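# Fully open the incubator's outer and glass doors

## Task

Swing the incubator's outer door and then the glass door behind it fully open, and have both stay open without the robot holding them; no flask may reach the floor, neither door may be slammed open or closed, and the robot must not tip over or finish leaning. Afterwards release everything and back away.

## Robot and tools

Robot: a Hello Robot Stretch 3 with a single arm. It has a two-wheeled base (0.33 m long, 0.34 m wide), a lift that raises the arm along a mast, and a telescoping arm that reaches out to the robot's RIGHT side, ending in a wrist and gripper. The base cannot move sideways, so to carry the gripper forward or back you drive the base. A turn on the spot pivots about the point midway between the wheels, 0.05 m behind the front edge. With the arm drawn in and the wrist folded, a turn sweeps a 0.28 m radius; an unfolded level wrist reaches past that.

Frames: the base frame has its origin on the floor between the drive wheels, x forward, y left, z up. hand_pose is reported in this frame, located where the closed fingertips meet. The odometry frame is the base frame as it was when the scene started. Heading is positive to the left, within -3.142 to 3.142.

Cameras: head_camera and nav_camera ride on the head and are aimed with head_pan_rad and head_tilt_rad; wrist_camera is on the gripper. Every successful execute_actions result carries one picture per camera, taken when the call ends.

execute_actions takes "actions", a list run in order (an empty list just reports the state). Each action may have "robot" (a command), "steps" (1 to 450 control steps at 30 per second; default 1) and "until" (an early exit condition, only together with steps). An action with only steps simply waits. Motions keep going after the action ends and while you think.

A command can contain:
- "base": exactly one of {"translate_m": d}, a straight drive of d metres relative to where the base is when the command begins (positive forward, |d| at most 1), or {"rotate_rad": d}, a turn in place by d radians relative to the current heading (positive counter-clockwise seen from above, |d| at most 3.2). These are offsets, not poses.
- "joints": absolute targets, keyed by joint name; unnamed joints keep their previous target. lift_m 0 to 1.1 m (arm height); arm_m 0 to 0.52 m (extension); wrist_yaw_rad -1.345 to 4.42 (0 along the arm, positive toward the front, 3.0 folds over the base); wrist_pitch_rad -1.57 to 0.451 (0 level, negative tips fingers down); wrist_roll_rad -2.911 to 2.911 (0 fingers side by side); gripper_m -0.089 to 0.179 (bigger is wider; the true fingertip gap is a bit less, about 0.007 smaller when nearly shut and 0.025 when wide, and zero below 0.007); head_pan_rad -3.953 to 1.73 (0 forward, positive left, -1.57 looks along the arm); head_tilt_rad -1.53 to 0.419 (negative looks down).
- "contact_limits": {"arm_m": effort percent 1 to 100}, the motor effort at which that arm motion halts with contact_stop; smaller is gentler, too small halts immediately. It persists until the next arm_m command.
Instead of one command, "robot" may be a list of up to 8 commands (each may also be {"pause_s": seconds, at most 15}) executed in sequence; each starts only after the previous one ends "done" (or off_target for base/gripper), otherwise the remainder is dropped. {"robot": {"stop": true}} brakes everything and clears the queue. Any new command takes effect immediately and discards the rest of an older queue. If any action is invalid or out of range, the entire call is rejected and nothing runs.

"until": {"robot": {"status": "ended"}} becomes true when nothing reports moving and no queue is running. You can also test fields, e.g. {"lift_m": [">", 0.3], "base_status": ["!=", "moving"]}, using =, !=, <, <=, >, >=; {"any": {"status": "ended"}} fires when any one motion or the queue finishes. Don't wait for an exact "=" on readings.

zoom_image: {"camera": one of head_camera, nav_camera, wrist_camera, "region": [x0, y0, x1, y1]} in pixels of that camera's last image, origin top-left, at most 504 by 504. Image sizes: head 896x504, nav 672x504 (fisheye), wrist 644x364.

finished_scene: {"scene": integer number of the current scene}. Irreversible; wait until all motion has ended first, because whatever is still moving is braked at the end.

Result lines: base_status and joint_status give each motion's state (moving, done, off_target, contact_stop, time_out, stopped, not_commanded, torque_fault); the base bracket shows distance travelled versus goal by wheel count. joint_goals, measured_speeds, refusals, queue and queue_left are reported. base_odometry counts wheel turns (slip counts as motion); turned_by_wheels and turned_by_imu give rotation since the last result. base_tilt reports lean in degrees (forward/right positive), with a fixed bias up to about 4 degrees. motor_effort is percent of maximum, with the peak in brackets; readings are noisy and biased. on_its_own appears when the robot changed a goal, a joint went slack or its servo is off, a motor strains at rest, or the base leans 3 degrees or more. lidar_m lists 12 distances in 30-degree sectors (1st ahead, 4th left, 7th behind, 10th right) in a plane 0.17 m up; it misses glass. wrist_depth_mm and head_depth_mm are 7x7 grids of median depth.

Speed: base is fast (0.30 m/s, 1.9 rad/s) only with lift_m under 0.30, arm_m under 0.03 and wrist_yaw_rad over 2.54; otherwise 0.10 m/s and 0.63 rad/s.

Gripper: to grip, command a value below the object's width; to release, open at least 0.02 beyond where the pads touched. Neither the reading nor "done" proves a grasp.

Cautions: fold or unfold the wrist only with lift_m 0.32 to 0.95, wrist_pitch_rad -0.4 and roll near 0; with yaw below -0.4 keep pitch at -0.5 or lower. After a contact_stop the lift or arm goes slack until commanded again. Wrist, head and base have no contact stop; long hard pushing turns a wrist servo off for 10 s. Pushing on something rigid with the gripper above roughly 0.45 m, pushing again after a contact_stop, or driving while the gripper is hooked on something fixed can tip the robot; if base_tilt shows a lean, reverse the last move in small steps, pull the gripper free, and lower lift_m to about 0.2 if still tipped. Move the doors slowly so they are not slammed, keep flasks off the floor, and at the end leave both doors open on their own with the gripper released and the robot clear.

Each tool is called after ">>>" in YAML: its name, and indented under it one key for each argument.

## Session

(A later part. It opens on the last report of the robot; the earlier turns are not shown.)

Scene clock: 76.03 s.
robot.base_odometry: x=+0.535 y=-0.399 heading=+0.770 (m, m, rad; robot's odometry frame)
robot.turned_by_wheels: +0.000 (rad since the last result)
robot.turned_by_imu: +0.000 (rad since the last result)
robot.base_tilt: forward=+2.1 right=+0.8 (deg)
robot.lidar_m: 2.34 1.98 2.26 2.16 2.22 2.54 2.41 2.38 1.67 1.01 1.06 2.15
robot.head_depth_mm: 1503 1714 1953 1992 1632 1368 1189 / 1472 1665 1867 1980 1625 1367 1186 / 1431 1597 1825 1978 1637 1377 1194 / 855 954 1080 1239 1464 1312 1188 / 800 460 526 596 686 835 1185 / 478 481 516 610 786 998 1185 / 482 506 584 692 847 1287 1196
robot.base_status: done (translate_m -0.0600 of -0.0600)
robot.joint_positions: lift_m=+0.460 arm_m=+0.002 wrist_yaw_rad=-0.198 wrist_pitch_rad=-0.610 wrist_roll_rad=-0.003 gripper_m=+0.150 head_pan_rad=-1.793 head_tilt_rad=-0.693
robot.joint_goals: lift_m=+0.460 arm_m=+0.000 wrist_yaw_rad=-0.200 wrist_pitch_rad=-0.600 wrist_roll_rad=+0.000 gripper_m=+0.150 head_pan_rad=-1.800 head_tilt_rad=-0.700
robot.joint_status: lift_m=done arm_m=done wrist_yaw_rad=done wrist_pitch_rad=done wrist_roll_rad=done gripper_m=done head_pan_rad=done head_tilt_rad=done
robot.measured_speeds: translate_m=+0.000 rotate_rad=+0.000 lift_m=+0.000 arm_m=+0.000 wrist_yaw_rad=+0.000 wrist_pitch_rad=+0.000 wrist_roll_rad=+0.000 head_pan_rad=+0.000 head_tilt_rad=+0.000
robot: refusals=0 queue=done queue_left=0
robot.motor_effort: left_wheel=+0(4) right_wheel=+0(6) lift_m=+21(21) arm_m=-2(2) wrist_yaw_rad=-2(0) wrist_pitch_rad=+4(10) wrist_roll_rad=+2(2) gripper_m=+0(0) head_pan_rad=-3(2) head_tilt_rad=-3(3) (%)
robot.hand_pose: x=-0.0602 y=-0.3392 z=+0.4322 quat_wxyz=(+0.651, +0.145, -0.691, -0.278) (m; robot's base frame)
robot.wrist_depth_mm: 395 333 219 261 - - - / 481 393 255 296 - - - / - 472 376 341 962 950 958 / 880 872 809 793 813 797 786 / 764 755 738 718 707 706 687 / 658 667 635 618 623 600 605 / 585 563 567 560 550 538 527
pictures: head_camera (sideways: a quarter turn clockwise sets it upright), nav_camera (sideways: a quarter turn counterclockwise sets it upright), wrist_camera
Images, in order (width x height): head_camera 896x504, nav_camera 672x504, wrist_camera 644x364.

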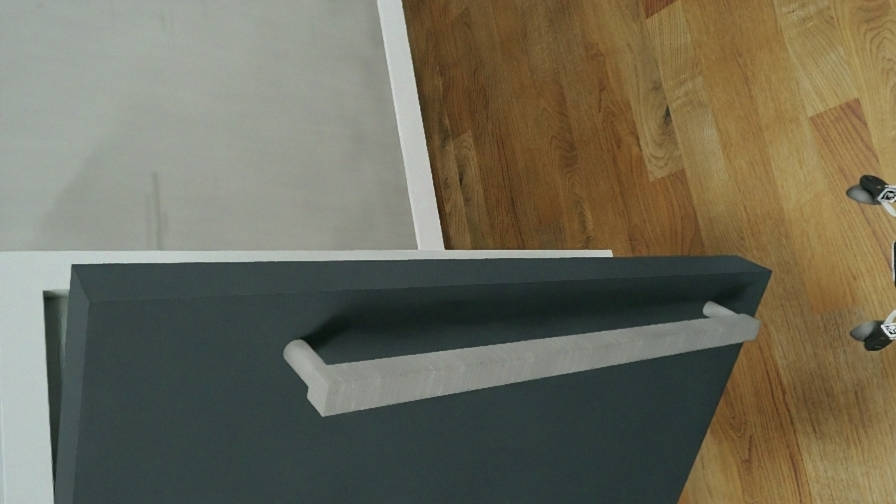

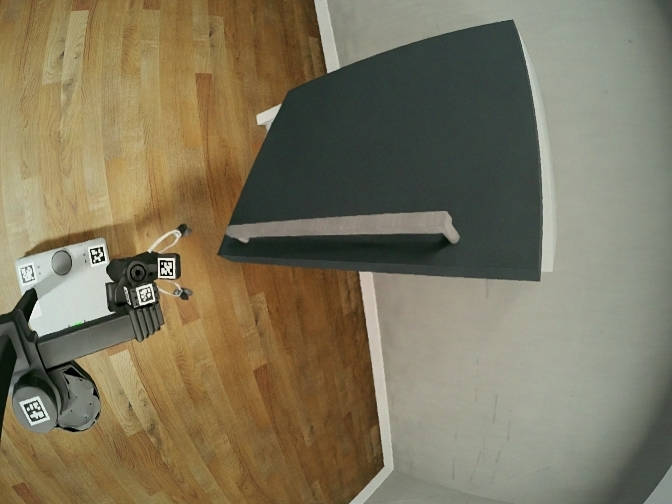

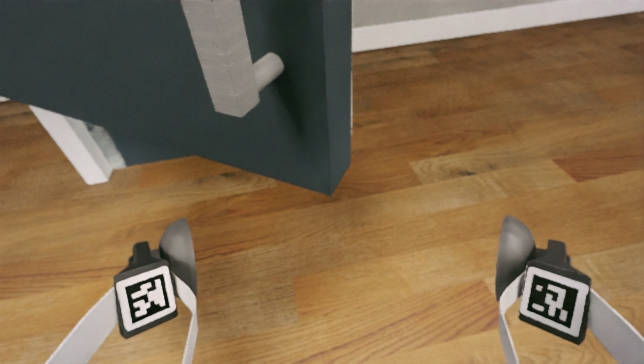

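>>> execute_actions:
  actions:
    - {"robot":[{"base":{"translate_m":-0.2},"joints":{"gripper_m":0.0}},{"joints":{"wrist_pitch_rad":0,"wrist_yaw_rad":0,"lift_m":0.4}},{"joints":{"arm_m":0.25},"contact_limits":{"arm_m":12}},{"base":{"translate_m":0.3},"joints":{"wrist_yaw_rad":0.3}}],"steps":450,"until":{"robot":{"status":"ended"}}}

Scene clock: 88.80 s.
robot.base_odometry: x=+0.607 y=-0.329 heading=+0.770 (m, m, rad; robot's odometry frame)
robot.turned_by_wheels: +0.000 (rad since the last result)
robot.turned_by_imu: -0.002 (rad since the last result)
robot.base_tilt: forward=+2.1 right=+0.7 (deg)
robot.lidar_m: 2.24 1.88 2.27 2.17 2.23 2.64 2.51 2.38 1.03 1.03 1.03 2.14
robot.head_depth_mm: 1507 1711 1948 2003 1633 1372 1183 / 1468 1654 1858 1986 1634 1371 1185 / 896 1549 1761 1923 1596 1372 1192 / 894 1032 1150 1333 1511 1420 1165 / 870 1282 1258 1363 1469 1441 1169 / 848 1112 1220 1327 1385 484 579 / 830 1186 1208 332 362 416 1117
robot.base_status: done (translate_m +0.3000 of +0.3000)
robot.joint_positions: lift_m=+0.400 arm_m=+0.250 wrist_yaw_rad=+0.301 wrist_pitch_rad=-0.027 wrist_roll_rad=-0.003 gripper_m=+0.000 head_pan_rad=-1.793 head_tilt_rad=-0.693
robot.joint_goals: lift_m=+0.400 arm_m=+0.250 wrist_yaw_rad=+0.300 wrist_pitch_rad=+0.000 wrist_roll_rad=+0.000 gripper_m=+0.000 head_pan_rad=-1.800 head_tilt_rad=-0.700
robot.joint_status: lift_m=done arm_m=done wrist_yaw_rad=done wrist_pitch_rad=done wrist_roll_rad=done gripper_m=done head_pan_rad=done head_tilt_rad=done
robot.measured_speeds: translate_m=+0.000 rotate_rad=+0.000 lift_m=+0.000 arm_m=+0.000 wrist_yaw_rad=+0.000 wrist_pitch_rad=+0.000 wrist_roll_rad=+0.000 head_pan_rad=+0.000 head_tilt_rad=+0.000
robot: refusals=0 queue=done queue_left=0
robot.motor_effort: left_wheel=-1(10) right_wheel=-1(51) lift_m=+18(20) arm_m=+2(3) wrist_yaw_rad=-2(34) wrist_pitch_rad=+13(13) wrist_roll_rad=+2(1) gripper_m=-3(83) head_pan_rad=-2(2) head_tilt_rad=-3(3) (%)
robot.contact_limits: arm_m 12 (drawing in: default 15, maximum 24; extending or still: default 21, maximum 34)
robot.hand_pose: x=+0.0544 y=-0.6387 z=+0.5079 quat_wxyz=(+0.702, +0.116, -0.696, +0.097) (m; robot's base frame)
robot.wrist_depth_mm: 162 247 538 603 610 641 532 / 159 242 557 859 923 831 510 / 157 237 566 712 931 867 518 / 155 231 585 806 960 864 537 / 153 228 588 627 575 521 486 / 152 223 518 - 500 481 451 / 150 219 639 641 590 539 501
pictures: head_camera (sideways: a quarter turn clockwise sets it upright), nav_camera (sideways: a quarter turn counterclockwise sets it upright), wrist_camera
Images, in order (width x height): head_camera 896x504, nav_camera 672x504, wrist_camera 644x364.

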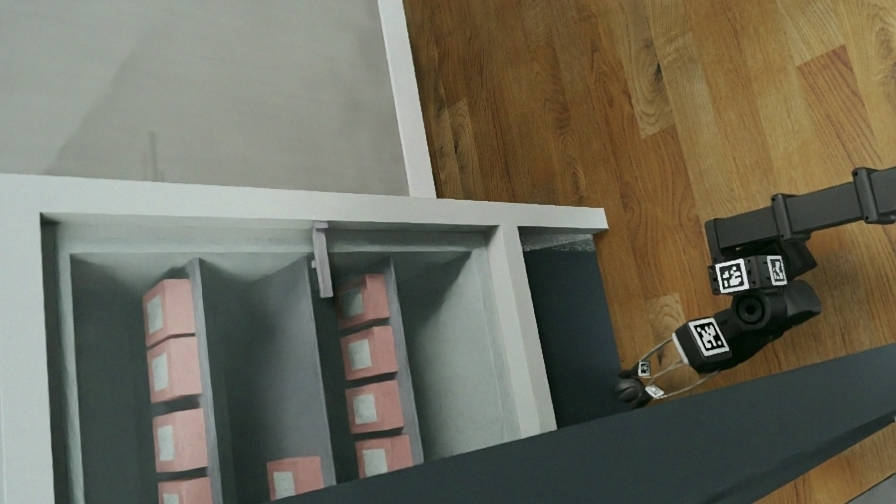

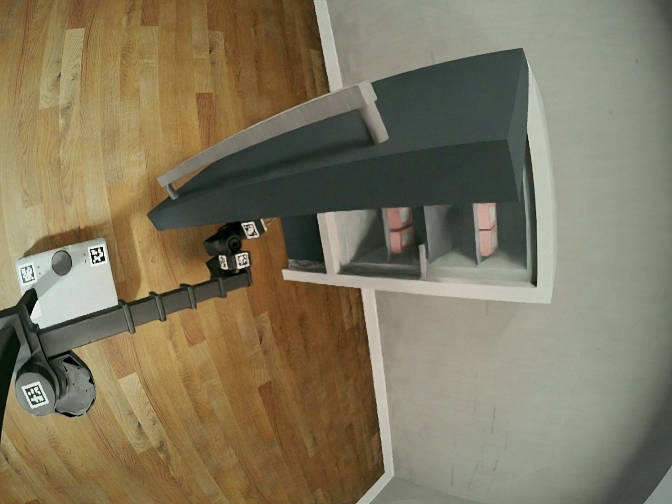

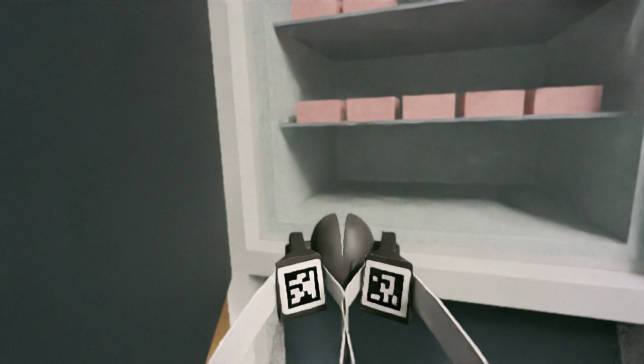

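>>> execute_actions:
  actions:
    - {"robot":{"base":{"translate_m":0.3},"joints":{"wrist_yaw_rad":0.6,"head_pan_rad":-1.4}},"steps":450,"until":{"robot":{"status":"ended"}}}

Scene clock: 93.33 s.
robot.base_odometry: x=+0.822 y=-0.121 heading=+0.770 (m, m, rad; robot's odometry frame)
robot.turned_by_wheels: +0.000 (rad since the last result)
robot.turned_by_imu: -0.001 (rad since the last result)
robot.base_tilt: forward=+2.1 right=+0.7 (deg)
robot.lidar_m: 1.94 1.60 2.27 2.16 2.25 2.95 2.81 2.35 1.07 0.96 1.61 2.05
robot.head_depth_mm: 825 1056 1200 1318 1394 1375 1186 / 834 1050 1195 1307 1414 1403 1166 / 745 850 1004 1211 1415 1439 1167 / 615 664 753 869 1008 1346 1189 / 537 548 604 676 766 885 1166 / 480 464 506 553 613 689 779 / 1321 402 434 470 511 562 630
robot.base_status: done (translate_m +0.3000 of +0.3000)
robot.joint_positions: lift_m=+0.400 arm_m=+0.250 wrist_yaw_rad=+0.598 wrist_pitch_rad=-0.027 wrist_roll_rad=-0.003 gripper_m=+0.000 head_pan_rad=-1.407 head_tilt_rad=-0.693
robot.joint_goals: lift_m=+0.400 arm_m=+0.250 wrist_yaw_rad=+0.600 wrist_pitch_rad=+0.000 wrist_roll_rad=+0.000 gripper_m=+0.000 head_pan_rad=-1.400 head_tilt_rad=-0.700
robot.joint_status: lift_m=done arm_m=done wrist_yaw_rad=done wrist_pitch_rad=done wrist_roll_rad=done gripper_m=done head_pan_rad=done head_tilt_rad=done
robot.measured_speeds: translate_m=+0.000 rotate_rad=+0.000 lift_m=+0.000 arm_m=+0.000 wrist_yaw_rad=+0.000 wrist_pitch_rad=+0.000 wrist_roll_rad=+0.000 head_pan_rad=+0.000 head_tilt_rad=+0.000
robot: refusals=0 queue=done queue_left=0
robot.motor_effort: left_wheel=-1(8) right_wheel=-1(34) lift_m=+17(18) arm_m=+2(2) wrist_yaw_rad=+0(36) wrist_pitch_rad=+13(13) wrist_roll_rad=+1(2) gripper_m=-3(6) head_pan_rad=+3(23) head_tilt_rad=-3(3) (%)
robot.contact_limits: arm_m 12 (drawing in: default 15, maximum 24; extending or still: default 21, maximum 34)
robot.hand_pose: x=+0.1225 y=-0.6059 z=+0.5079 quat_wxyz=(+0.680, +0.217, -0.672, +0.200) (m; robot's base frame)
robot.wrist_depth_mm: 116 128 148 177 218 287 397 / 118 129 151 180 226 300 411 / 120 132 154 185 232 310 426 / 122 135 157 190 239 323 439 / 124 137 161 182 251 337 451 / 126 139 162 - 276 354 430 / 128 142 164 206 258 391 430
pictures: head_camera (sideways: a quarter turn clockwise sets it upright), nav_camera (sideways: a quarter turn counterclockwise sets it upright), wrist_camera
Images, in order (width x height): head_camera 896x504, nav_camera 672x504, wrist_camera 644x364.

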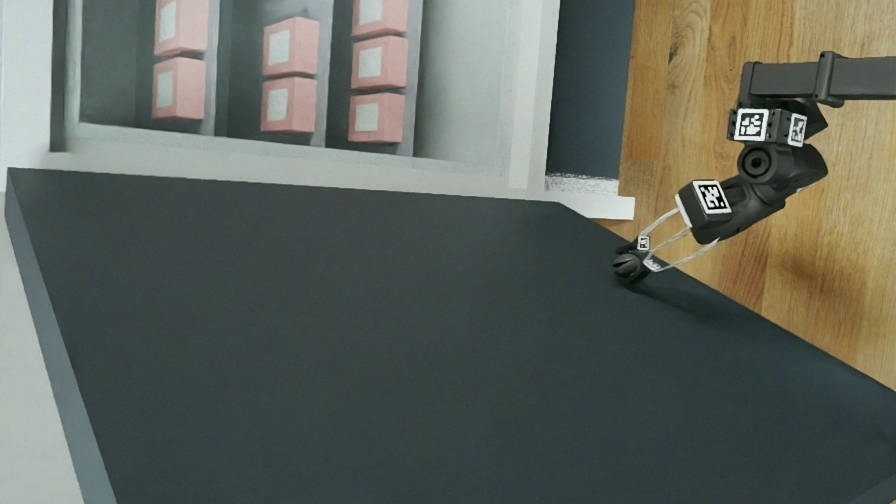

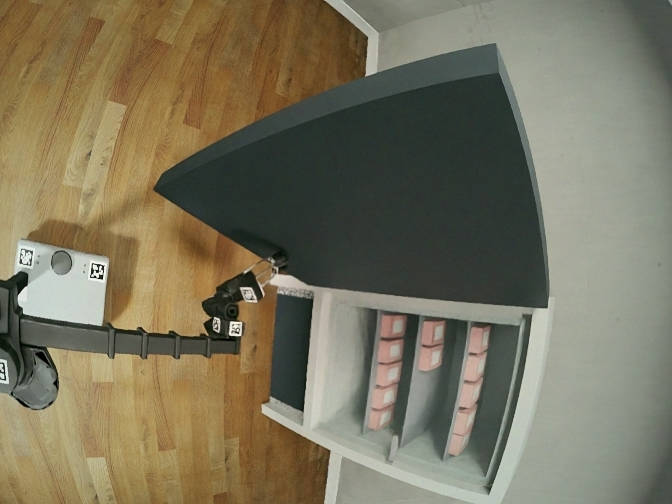

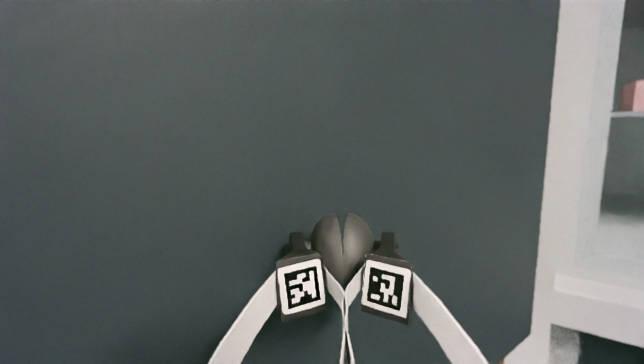

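>>> execute_actions:
  actions:
    - {"robot":[{"joints":{"arm_m":0.1,"wrist_yaw_rad":1.0}},{"base":{"translate_m":0.2}}],"steps":450,"until":{"robot":{"status":"ended"}}}

Scene clock: 99.77 s.
robot.base_odometry: x=+0.966 y=+0.019 heading=+0.770 (m, m, rad; robot's odometry frame)
robot.turned_by_wheels: -0.001 (rad since the last result)
robot.turned_by_imu: -0.352 (rad since the last result)
robot.base_tilt: forward=+2.1 right=+0.8 (deg)
robot.lidar_m: 1.83 1.80 1.49 2.23 2.20 2.39 2.98 2.95 1.20 0.95 0.94 1.66
robot.head_depth_mm: 903 1205 1284 1393 1535 1375 1182 / 879 1116 1279 1396 1540 1374 1184 / 863 1261 1250 1353 1496 1371 1186 / 845 1267 1222 1337 1459 1372 1237 / 761 840 880 937 1007 1288 1187 / 576 562 587 612 638 669 697 / 470 425 440 455 469 484 499
robot.base_status: done (translate_m +0.1999 of +0.2000)
robot.joint_positions: lift_m=+0.400 arm_m=+0.100 wrist_yaw_rad=+0.995 wrist_pitch_rad=-0.032 wrist_roll_rad=+0.002 gripper_m=+0.000 head_pan_rad=-1.406 head_tilt_rad=-0.697
robot.joint_goals: lift_m=+0.400 arm_m=+0.100 wrist_yaw_rad=+1.000 wrist_pitch_rad=+0.000 wrist_roll_rad=+0.000 gripper_m=+0.000 head_pan_rad=-1.400 head_tilt_rad=-0.700
robot.joint_status: lift_m=done arm_m=done wrist_yaw_rad=done wrist_pitch_rad=done wrist_roll_rad=done gripper_m=done head_pan_rad=done head_tilt_rad=done
robot.measured_speeds: translate_m=+0.000 rotate_rad=+0.000 lift_m=+0.000 arm_m=+0.000 wrist_yaw_rad=+0.000 wrist_pitch_rad=+0.000 wrist_roll_rad=+0.000 head_pan_rad=+0.000 head_tilt_rad=+0.000
robot: refusals=0 queue=done queue_left=0
robot.on_its_own: right_wheel is at rest, and its effort (+30) is outside its rest range (-18 to +18)
robot.motor_effort: left_wheel=-4(15) right_wheel=+30(72) lift_m=+19(20) arm_m=+2(6) wrist_yaw_rad=+5(76) wrist_pitch_rad=+16(17) wrist_roll_rad=+0(2) gripper_m=-3(14) head_pan_rad=+2(3) head_tilt_rad=-1(3) (%)
robot.hand_pose: x=+0.1927 y=-0.3839 z=+0.5064 quat_wxyz=(+0.627, +0.348, -0.616, +0.327) (m; robot's base frame)
robot.wrist_depth_mm: 112 122 140 164 196 246 331 / 114 125 143 167 202 257 349 / 115 127 146 172 208 267 363 / 118 129 149 175 216 278 386 / 120 132 152 174 229 291 414 / 122 134 155 - 248 301 438 / 124 137 156 189 232 324 538
pictures: head_camera (sideways: a quarter turn clockwise sets it upright), nav_camera (sideways: a quarter turn counterclockwise sets it upright), wrist_camera
Images, in order (width x height): head_camera 896x504, nav_camera 672x504, wrist_camera 644x364.

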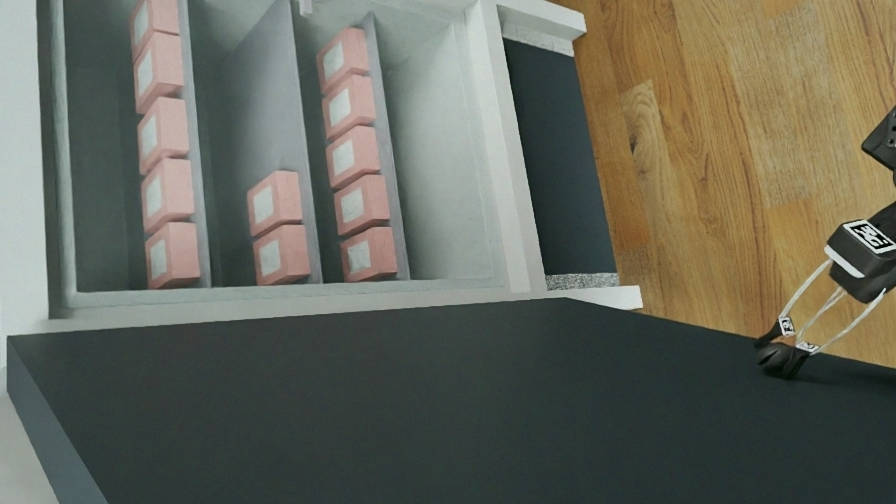

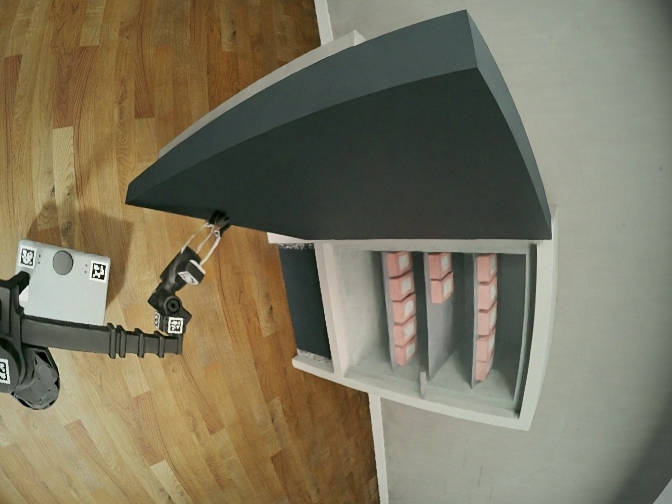

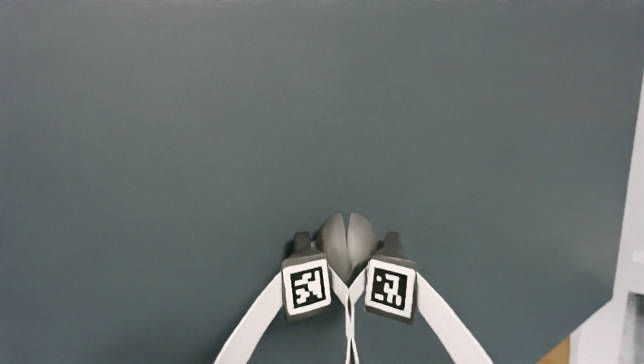

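>>> execute_actions:
  actions:
    - {"robot":[{"base":{"translate_m":-0.1}},{"base":{"rotate_rad":0.35},"joints":{"wrist_yaw_rad":0,"arm_m":0.0}},{"base":{"translate_m":-0.45},"joints":{"lift_m":0.7,"head_pan_rad":-1.57,"head_tilt_rad":-0.5,"gripper_m":0.08}}],"steps":450,"until":{"robot":{"status":"ended"}}}

Scene clock: 110.13 s.
robot.base_odometry: x=+0.698 y=-0.456 heading=+1.120 (m, m, rad; robot's odometry frame)
robot.turned_by_wheels: +0.351 (rad since the last result)
robot.turned_by_imu: +0.346 (rad since the last result)
robot.base_tilt: forward=+2.1 right=+0.7 (deg)
robot.lidar_m: 2.34 1.98 2.24 2.15 2.21 2.54 2.41 2.41 1.69 1.02 1.07 2.16
robot.head_depth_mm: 1350 1468 1614 1771 1884 1564 1299 / 1349 958 1017 1692 1847 1536 1312 / 1342 988 1090 1192 1303 1415 1286 / 1334 991 1357 1280 1351 1417 1278 / 1334 957 1352 1296 1353 1415 1320 / 1322 952 1358 1240 1350 1405 1318 / 1318 952 1118 1165 1254 1370 1313
robot.base_status: done (translate_m -0.4500 of -0.4500)
robot.joint_positions: lift_m=+0.700 arm_m=+0.002 wrist_yaw_rad=+0.002 wrist_pitch_rad=-0.026 wrist_roll_rad=+0.002 gripper_m=+0.080 head_pan_rad=-1.563 head_tilt_rad=-0.508
robot.joint_goals: lift_m=+0.700 arm_m=+0.000 wrist_yaw_rad=+0.000 wrist_pitch_rad=+0.000 wrist_roll_rad=+0.000 gripper_m=+0.080 head_pan_rad=-1.570 head_tilt_rad=-0.500
robot.joint_status: lift_m=done arm_m=done wrist_yaw_rad=done wrist_pitch_rad=done wrist_roll_rad=done gripper_m=done head_pan_rad=done head_tilt_rad=done
robot.measured_speeds: translate_m=+0.000 rotate_rad=+0.000 lift_m=+0.000 arm_m=+0.000 wrist_yaw_rad=+0.000 wrist_pitch_rad=+0.000 wrist_roll_rad=+0.000 head_pan_rad=+0.000 head_tilt_rad=+0.000
robot: refusals=0 queue=done queue_left=0
robot.motor_effort: left_wheel=-3(6) right_wheel=+5(30) lift_m=+23(26) arm_m=-1(3) wrist_yaw_rad=-2(5) wrist_pitch_rad=+12(16) wrist_roll_rad=-1(1) gripper_m=+0(79) head_pan_rad=-3(15) head_tilt_rad=+2(13) (%)
robot.hand_pose: x=-0.0210 y=-0.4024 z=+0.8078 quat_wxyz=(+0.707, +0.010, -0.707, -0.009) (m; robot's base frame)
robot.wrist_depth_mm: 588 749 800 820 765 - - / 601 771 - - 790 - - / 602 774 - - 795 - - / 606 759 - - 824 - - / 607 804 953 977 870 - - / 609 789 - 988 868 - - / 619 739 853 862 906 - -
pictures: head_camera (sideways: a quarter turn clockwise sets it upright), nav_camera (sideways: a quarter turn counterclockwise sets it upright), wrist_camera
Images, in order (width x height): head_camera 896x504, nav_camera 672x504, wrist_camera 644x364.

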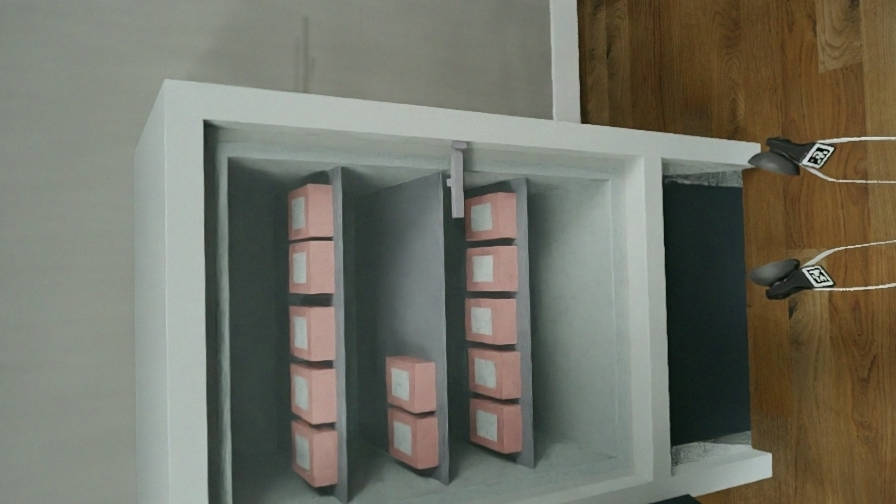

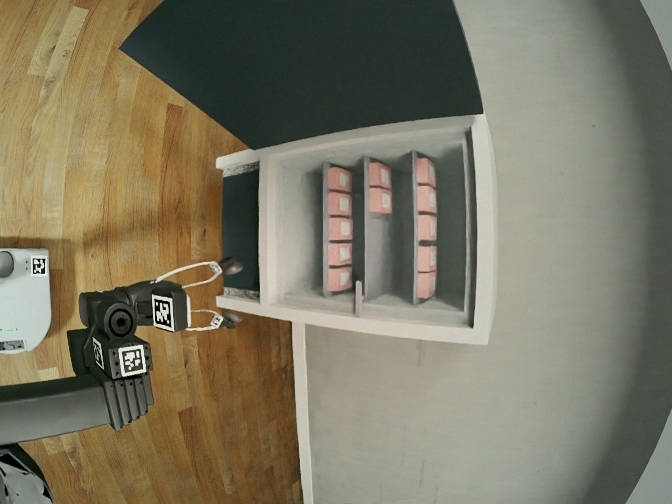

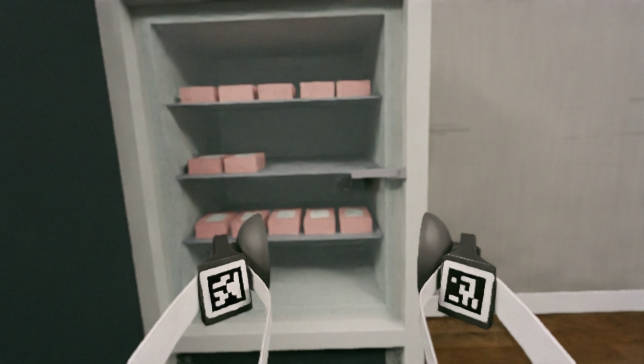

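>>> execute_actions:
  actions:
    - {"robot":{"joints":{"arm_m":0.25,"lift_m":0.66}},"steps":450,"until":{"robot":{"status":"ended"}}}

>>> zoom_image:
  camera: "head_camera"
  region: [380,80,560,260]

>>> zoom_image:
  camera: "wrist_camera"
  region: [260,60,520,260]

Scene clock: 113.70 s.
robot.base_odometry: x=+0.698 y=-0.456 heading=+1.120 (m, m, rad; robot's odometry frame)
robot.turned_by_wheels: +0.000 (rad since the last result)
robot.turned_by_imu: -0.001 (rad since the last result)
robot.base_tilt: forward=+2.1 right=+0.8 (deg)
robot.lidar_m: 2.34 1.98 2.26 2.16 2.20 2.54 2.40 2.41 1.69 1.02 1.07 2.15
robot.head_depth_mm: 1355 1462 1608 1786 1920 1573 1320 / 1341 954 1020 1704 1827 1617 - / 1341 990 1087 1197 1294 - 1242 / 1335 994 1353 1287 1343 1412 1282 / 1333 957 1365 1292 1350 1408 1314 / 1329 952 1379 1237 1345 1400 1313 / 1324 949 1126 1164 1262 1374 1316
robot.base_status: done (translate_m -0.4500 of -0.4500)
robot.joint_positions: lift_m=+0.660 arm_m=+0.250 wrist_yaw_rad=+0.001 wrist_pitch_rad=-0.026 wrist_roll_rad=+0.002 gripper_m=+0.080 head_pan_rad=-1.563 head_tilt_rad=-0.507
robot.joint_goals: lift_m=+0.660 arm_m=+0.250 wrist_yaw_rad=+0.000 wrist_pitch_rad=+0.000 wrist_roll_rad=+0.000 gripper_m=+0.080 head_pan_rad=-1.570 head_tilt_rad=-0.500
robot.joint_status: lift_m=done arm_m=done wrist_yaw_rad=done wrist_pitch_rad=done wrist_roll_rad=done gripper_m=done head_pan_rad=done head_tilt_rad=done
robot.measured_speeds: translate_m=+0.000 rotate_rad=+0.000 lift_m=+0.000 arm_m=+0.000 wrist_yaw_rad=+0.000 wrist_pitch_rad=+0.000 wrist_roll_rad=+0.000 head_pan_rad=+0.000 head_tilt_rad=+0.000
robot: refusals=0 queue=done queue_left=0
robot.motor_effort: left_wheel=-2(3) right_wheel=+4(4) lift_m=+19(23) arm_m=+2(2) wrist_yaw_rad=-1(1) wrist_pitch_rad=+13(13) wrist_roll_rad=-1(1) gripper_m=+0(0) head_pan_rad=-2(2) head_tilt_rad=+2(2) (%)
robot.hand_pose: x=-0.0213 y=-0.6502 z=+0.7682 quat_wxyz=(+0.707, +0.010, -0.707, -0.009) (m; robot's base frame)
robot.wrist_depth_mm: 530 729 864 862 521 - - / 534 612 681 723 545 - - / 543 683 - 986 557 - - / 553 641 - - 562 - - / 556 667 748 685 595 - - / 558 652 - 905 622 - - / 566 647 687 698 631 - -
pictures: head_camera (sideways: a quarter turn clockwise sets it upright), nav_camera (sideways: a quarter turn counterclockwise sets it upright), wrist_camera
Images, in order (width x height): head_camera 896x504, nav_camera 672x504, wrist_camera 644x364.

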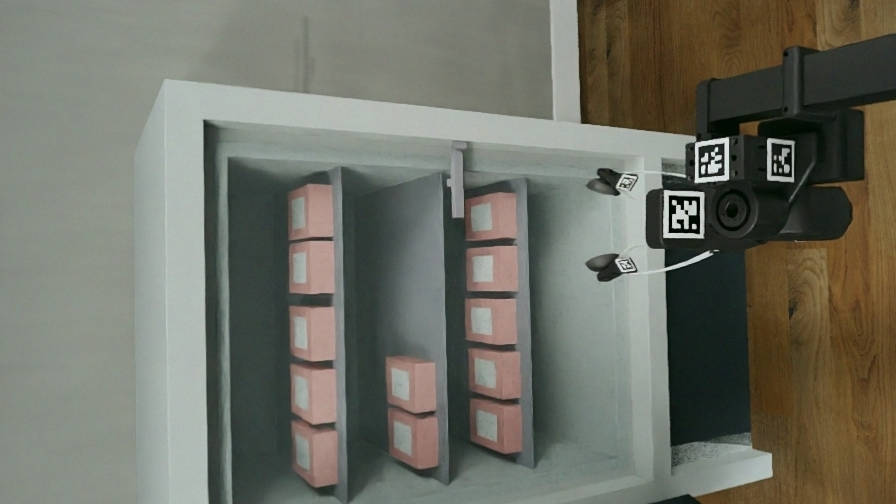

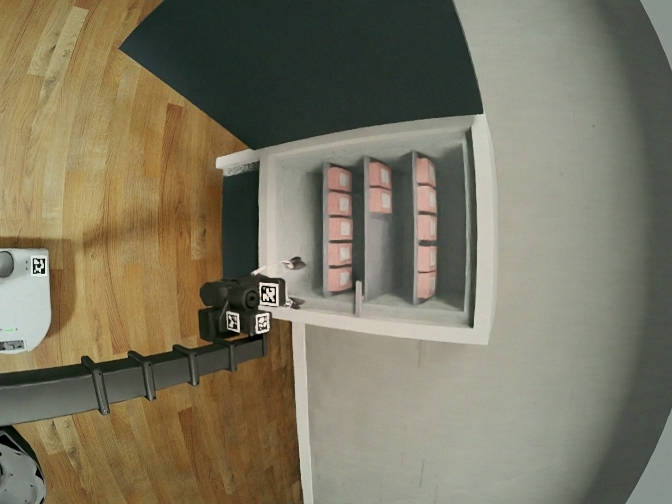

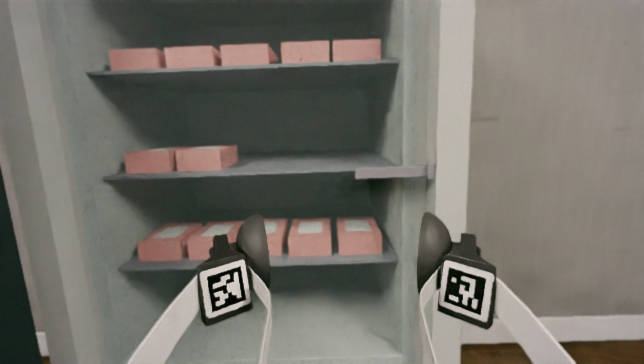

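Region (380, 80, 560, 260) of head_camera's 896x504 image, scaled by 2.800, with more detail than that image has.

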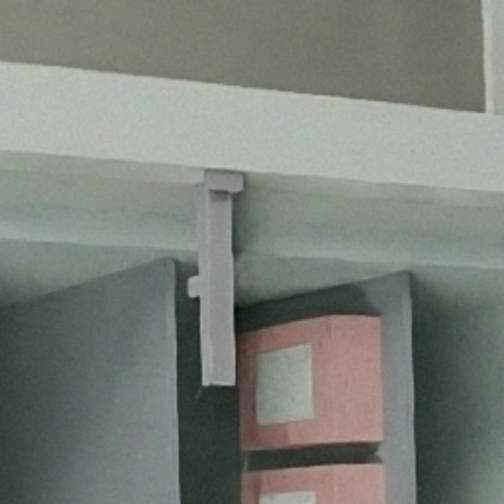

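Region (260, 60, 520, 260) of wrist_camera's 644x364 image, scaled by 1.938; it fills the top 388 rows of this view, and the rest is white.

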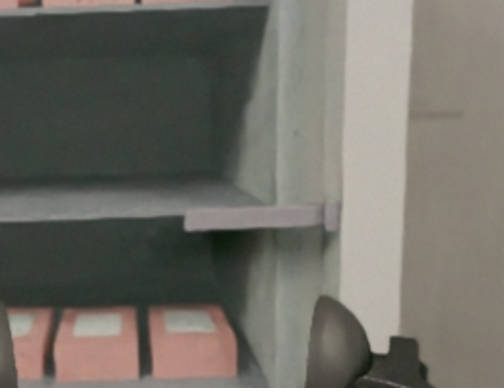

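>>> execute_actions:
  actions:
    - {"robot":{"base":{"translate_m":-0.1},"joints":{"arm_m":0.40,"lift_m":0.695}},"steps":450,"until":{"robot":{"status":"ended"}}}

Scene clock: 116.90 s.
robot.base_odometry: x=+0.654 y=-0.546 heading=+1.120 (m, m, rad; robot's odometry frame)
robot.turned_by_wheels: +0.000 (rad since the last result)
robot.turned_by_imu: +0.000 (rad since the last result)
robot.base_tilt: forward=+2.1 right=+0.7 (deg)
robot.lidar_m: 2.44 2.07 2.24 2.15 2.19 2.43 2.31 2.37 1.70 1.01 1.08 2.16
robot.head_depth_mm: 1354 1487 1598 1796 1915 1598 1337 / 1358 1468 1598 1781 1899 - 1295 / 1346 956 1013 1130 - 1452 1309 / 1340 989 1147 1269 1342 1429 1311 / 1332 965 1372 1295 1351 1415 1311 / 1329 953 1367 1294 1347 1403 1307 / 1333 958 1368 1244 1346 1404 1309
robot.base_status: done (translate_m -0.1000 of -0.1000)
robot.joint_positions: lift_m=+0.695 arm_m=+0.400 wrist_yaw_rad=+0.000 wrist_pitch_rad=-0.026 wrist_roll_rad=+0.002 gripper_m=+0.080 head_pan_rad=-1.563 head_tilt_rad=-0.507
robot.joint_goals: lift_m=+0.695 arm_m=+0.400 wrist_yaw_rad=+0.000 wrist_pitch_rad=+0.000 wrist_roll_rad=+0.000 gripper_m=+0.080 head_pan_rad=-1.570 head_tilt_rad=-0.500
robot.joint_status: lift_m=done arm_m=done wrist_yaw_rad=done wrist_pitch_rad=done wrist_roll_rad=done gripper_m=done head_pan_rad=done head_tilt_rad=done
robot.measured_speeds: translate_m=+0.000 rotate_rad=+0.000 lift_m=+0.000 arm_m=+0.000 wrist_yaw_rad=+0.000 wrist_pitch_rad=+0.000 wrist_roll_rad=+0.000 head_pan_rad=+0.000 head_tilt_rad=+0.000
robot: refusals=0 queue=done queue_left=0
robot.motor_effort: left_wheel=-2(6) right_wheel=+4(6) lift_m=+23(21) arm_m=+3(3) wrist_yaw_rad=+0(1) wrist_pitch_rad=+12(13) wrist_roll_rad=-1(0) gripper_m=+0(1) head_pan_rad=-2(2) head_tilt_rad=+2(2) (%)
robot.hand_pose: x=-0.0213 y=-0.8002 z=+0.8028 quat_wxyz=(+0.707, +0.010, -0.707, -0.009) (m; robot's base frame)
robot.wrist_depth_mm: 641 805 755 584 346 910 910 / 465 462 456 451 353 938 932 / 619 857 875 823 365 959 955 / 521 604 700 568 416 963 997 / 600 789 840 750 385 - - / 551 548 - 522 400 - - / 551 702 706 677 433 - -
pictures: head_camera (sideways: a quarter turn clockwise sets it upright), nav_camera (sideways: a quarter turn counterclockwise sets it upright), wrist_camera
Images, in order (width x height): head_camera 896x504, nav_camera 672x504, wrist_camera 644x364.

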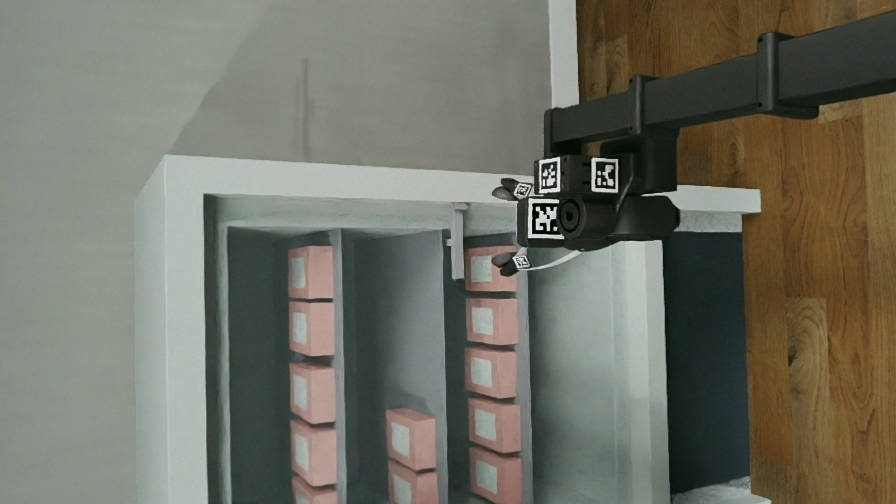

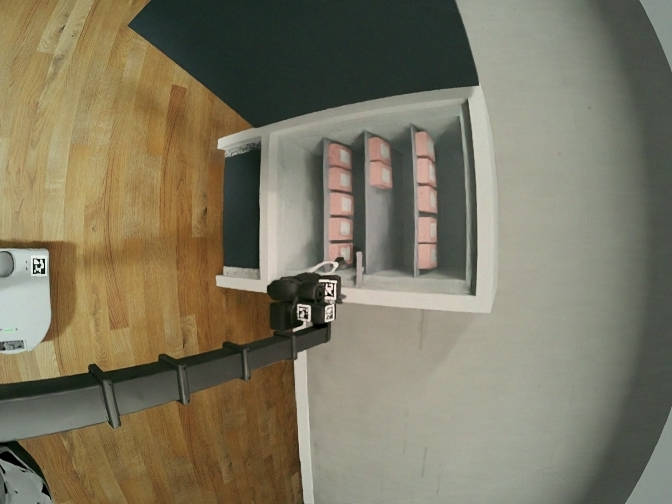

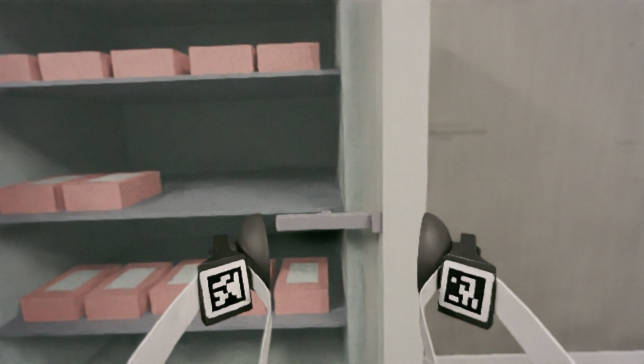

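>>> execute_actions:
  actions:
    - {"robot":[{"joints":{"wrist_roll_rad":1.57,"gripper_m":0.07}},{"joints":{"arm_m":0.5},"contact_limits":{"arm_m":12}}],"steps":450,"until":{"robot":{"status":"ended"}}}

Scene clock: 120.77 s.
robot.base_odometry: x=+0.654 y=-0.546 heading=+1.120 (m, m, rad; robot's odometry frame)
robot.turned_by_wheels: +0.000 (rad since the last result)
robot.turned_by_imu: -0.001 (rad since the last result)
robot.base_tilt: forward=+2.2 right=+0.8 (deg)
robot.lidar_m: 2.44 2.07 2.25 2.15 2.19 2.43 2.31 2.37 1.69 1.01 1.08 2.16
robot.head_depth_mm: 1363 1482 1617 1782 1909 1594 1335 / 1356 1468 1609 1774 1892 1578 1307 / 1340 950 1008 1136 1770 1494 1306 / 1343 993 1155 1296 1311 1423 1321 / 1335 964 1364 1286 1353 1414 1317 / 1334 956 1354 1293 1339 1403 1308 / 1330 953 1366 1239 1346 1406 1317
robot.base_status: done (translate_m -0.1000 of -0.1000)
robot.joint_positions: lift_m=+0.695 arm_m=+0.500 wrist_yaw_rad=+0.000 wrist_pitch_rad=-0.026 wrist_roll_rad=+1.569 gripper_m=+0.070 head_pan_rad=-1.563 head_tilt_rad=-0.507
robot.joint_goals: lift_m=+0.695 arm_m=+0.500 wrist_yaw_rad=+0.000 wrist_pitch_rad=+0.000 wrist_roll_rad=+1.570 gripper_m=+0.070 head_pan_rad=-1.570 head_tilt_rad=-0.500
robot.joint_status: lift_m=done arm_m=done wrist_yaw_rad=done wrist_pitch_rad=done wrist_roll_rad=done gripper_m=done head_pan_rad=done head_tilt_rad=done
robot.measured_speeds: translate_m=+0.000 rotate_rad=+0.000 lift_m=+0.000 arm_m=+0.000 wrist_yaw_rad=+0.000 wrist_pitch_rad=+0.000 wrist_roll_rad=+0.000 head_pan_rad=+0.000 head_tilt_rad=+0.000
robot: refusals=0 queue=done queue_left=0
robot.motor_effort: left_wheel=-3(3) right_wheel=+5(5) lift_m=+24(24) arm_m=+3(2) wrist_yaw_rad=-2(1) wrist_pitch_rad=+13(13) wrist_roll_rad=+0(3) gripper_m=-1(47) head_pan_rad=-3(3) head_tilt_rad=+2(2) (%)
robot.contact_limits: arm_m 12 (drawing in: default 15, maximum 24; extending or still: default 21, maximum 34)
robot.hand_pose: x=-0.0212 y=-0.9002 z=+0.8026 quat_wxyz=(+0.001, +0.000, -1.000, -0.013) (m; robot's base frame)
robot.wrist_depth_mm: 833 844 847 846 818 823 830 / 873 863 882 839 831 262 258 / 269 270 268 267 264 262 262 / 324 323 322 321 319 364 463 / 363 523 390 790 427 387 514 / 355 518 - 796 444 390 517 / 357 479 438 819 738 417 529
pictures: head_camera (sideways: a quarter turn clockwise sets it upright), nav_camera (sideways: a quarter turn counterclockwise sets it upright), wrist_camera
Images, in order (width x height): head_camera 896x504, nav_camera 672x504, wrist_camera 644x364.

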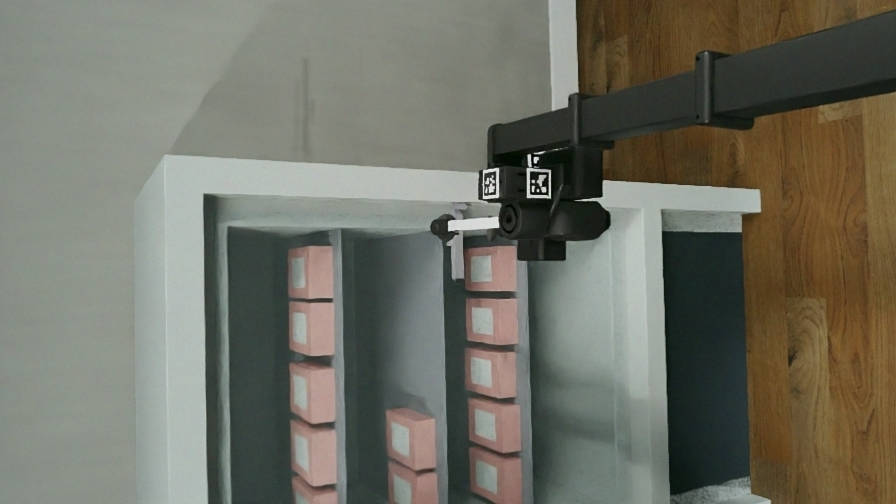

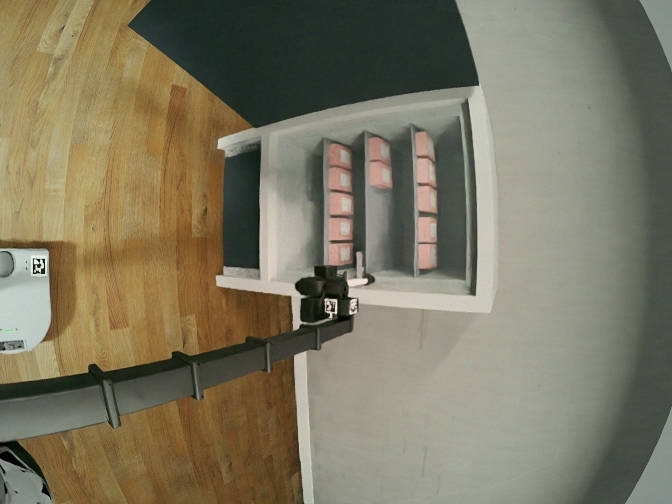

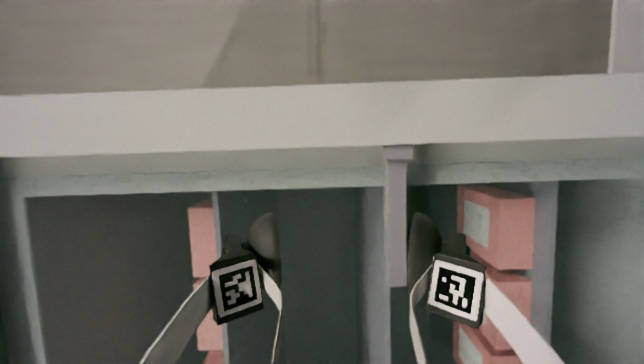

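>>> execute_actions:
  actions:
    - {"robot":[{"joints":{"arm_m":0.25,"lift_m":0.66}},{"base":{"rotate_rad":-0.6}},{"base":{"translate_m":0.11}},{"base":{"rotate_rad":0.6}},{"base":{"translate_m":-0.103}},{"joints":{"arm_m":0.44}}],"steps":450,"until":{"robot":{"status":"ended"}}}
    - {"steps":300,"until":{"robot":{"status":"ended"}}}

Scene clock: 136.97 s.
robot.base_odometry: x=+0.705 y=-0.584 heading=+1.120 (m, m, rad; robot's odometry frame)
robot.turned_by_wheels: +0.000 (rad since the last result)
robot.turned_by_imu: -0.002 (rad since the last result)
robot.base_tilt: forward=+2.1 right=+0.7 (deg)
robot.lidar_m: 2.46 2.09 2.31 2.21 2.26 2.43 2.29 2.33 1.63 0.95 1.01 2.09
robot.head_depth_mm: 1303 1416 1537 1713 1838 1574 1328 / 1296 1412 1547 1691 1844 - 1283 / 1306 874 957 1051 1108 1439 1308 / 1296 907 1078 1194 1248 1331 1309 / 1288 903 1123 1254 1298 1335 1318 / 1279 902 1123 1264 1301 1322 1310 / 1287 899 1260 1236 1301 1321 1314
robot.base_status: done (translate_m -0.1030 of -0.1030)
robot.joint_positions: lift_m=+0.660 arm_m=+0.440 wrist_yaw_rad=+0.000 wrist_pitch_rad=-0.026 wrist_roll_rad=+1.570 gripper_m=+0.070 head_pan_rad=-1.563 head_tilt_rad=-0.507
robot.joint_goals: lift_m=+0.660 arm_m=+0.440 wrist_yaw_rad=+0.000 wrist_pitch_rad=+0.000 wrist_roll_rad=+1.570 gripper_m=+0.070 head_pan_rad=-1.570 head_tilt_rad=-0.500
robot.joint_status: lift_m=done arm_m=done wrist_yaw_rad=done wrist_pitch_rad=done wrist_roll_rad=done gripper_m=done head_pan_rad=done head_tilt_rad=done
robot.measured_speeds: translate_m=+0.000 rotate_rad=+0.000 lift_m=+0.000 arm_m=+0.000 wrist_yaw_rad=+0.000 wrist_pitch_rad=+0.000 wrist_roll_rad=+0.000 head_pan_rad=+0.000 head_tilt_rad=+0.000
robot: refusals=0 queue=done queue_left=0
robot.motor_effort: left_wheel=-3(5) right_wheel=+5(12) lift_m=+18(22) arm_m=+3(1) wrist_yaw_rad=-1(0) wrist_pitch_rad=+13(13) wrist_roll_rad=+0(0) gripper_m=-1(1) head_pan_rad=-2(3) head_tilt_rad=+2(2) (%)
robot.hand_pose: x=-0.0212 y=-0.8402 z=+0.7679 quat_wxyz=(+0.001, +0.000, -1.000, -0.013) (m; robot's base frame)
robot.wrist_depth_mm: 841 833 843 855 831 844 825 / 850 852 854 841 843 842 838 / 269 266 265 262 263 261 262 / 324 323 320 316 319 315 314 / 403 512 448 780 779 382 471 / 395 542 - 796 793 496 478 / 399 531 572 812 822 401 481
pictures: head_camera (sideways: a quarter turn clockwise sets it upright), nav_camera (sideways: a quarter turn counterclockwise sets it upright), wrist_camera
Images, in order (width x height): head_camera 896x504, nav_camera 672x504, wrist_camera 644x364.

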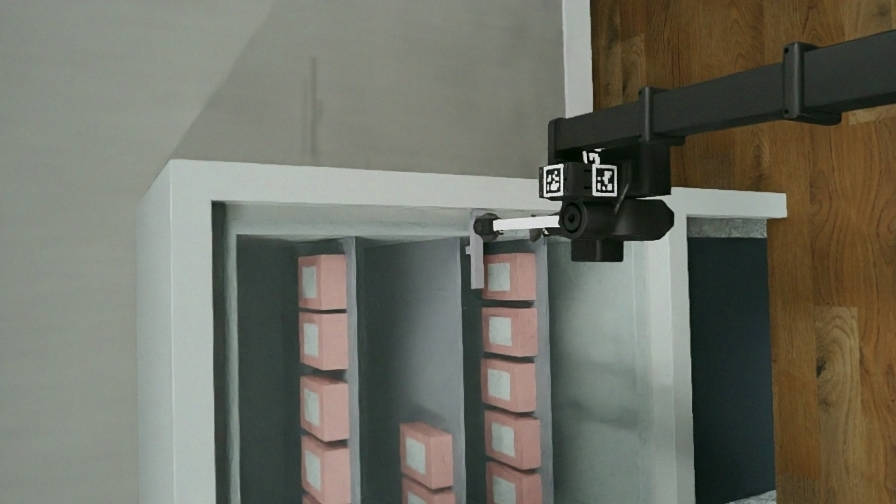

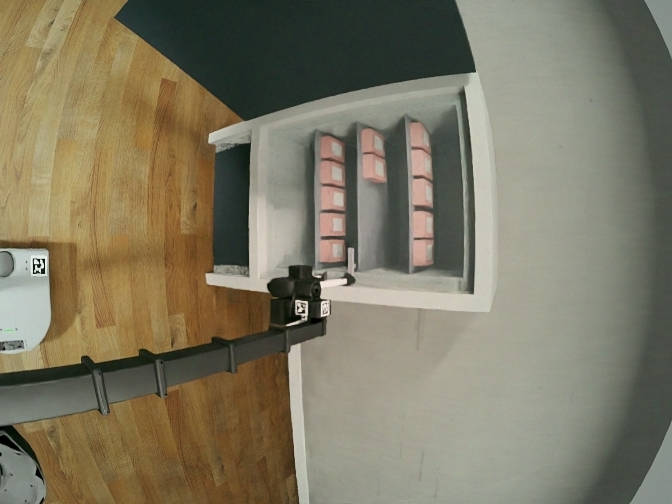

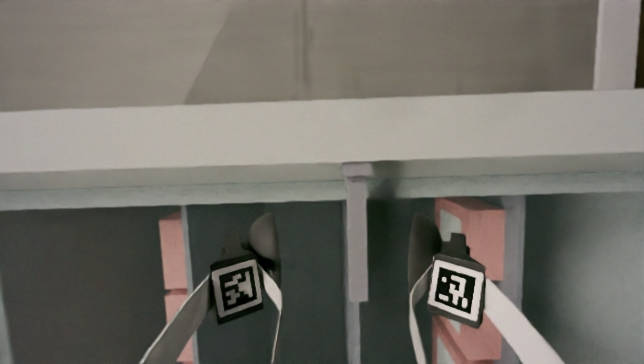

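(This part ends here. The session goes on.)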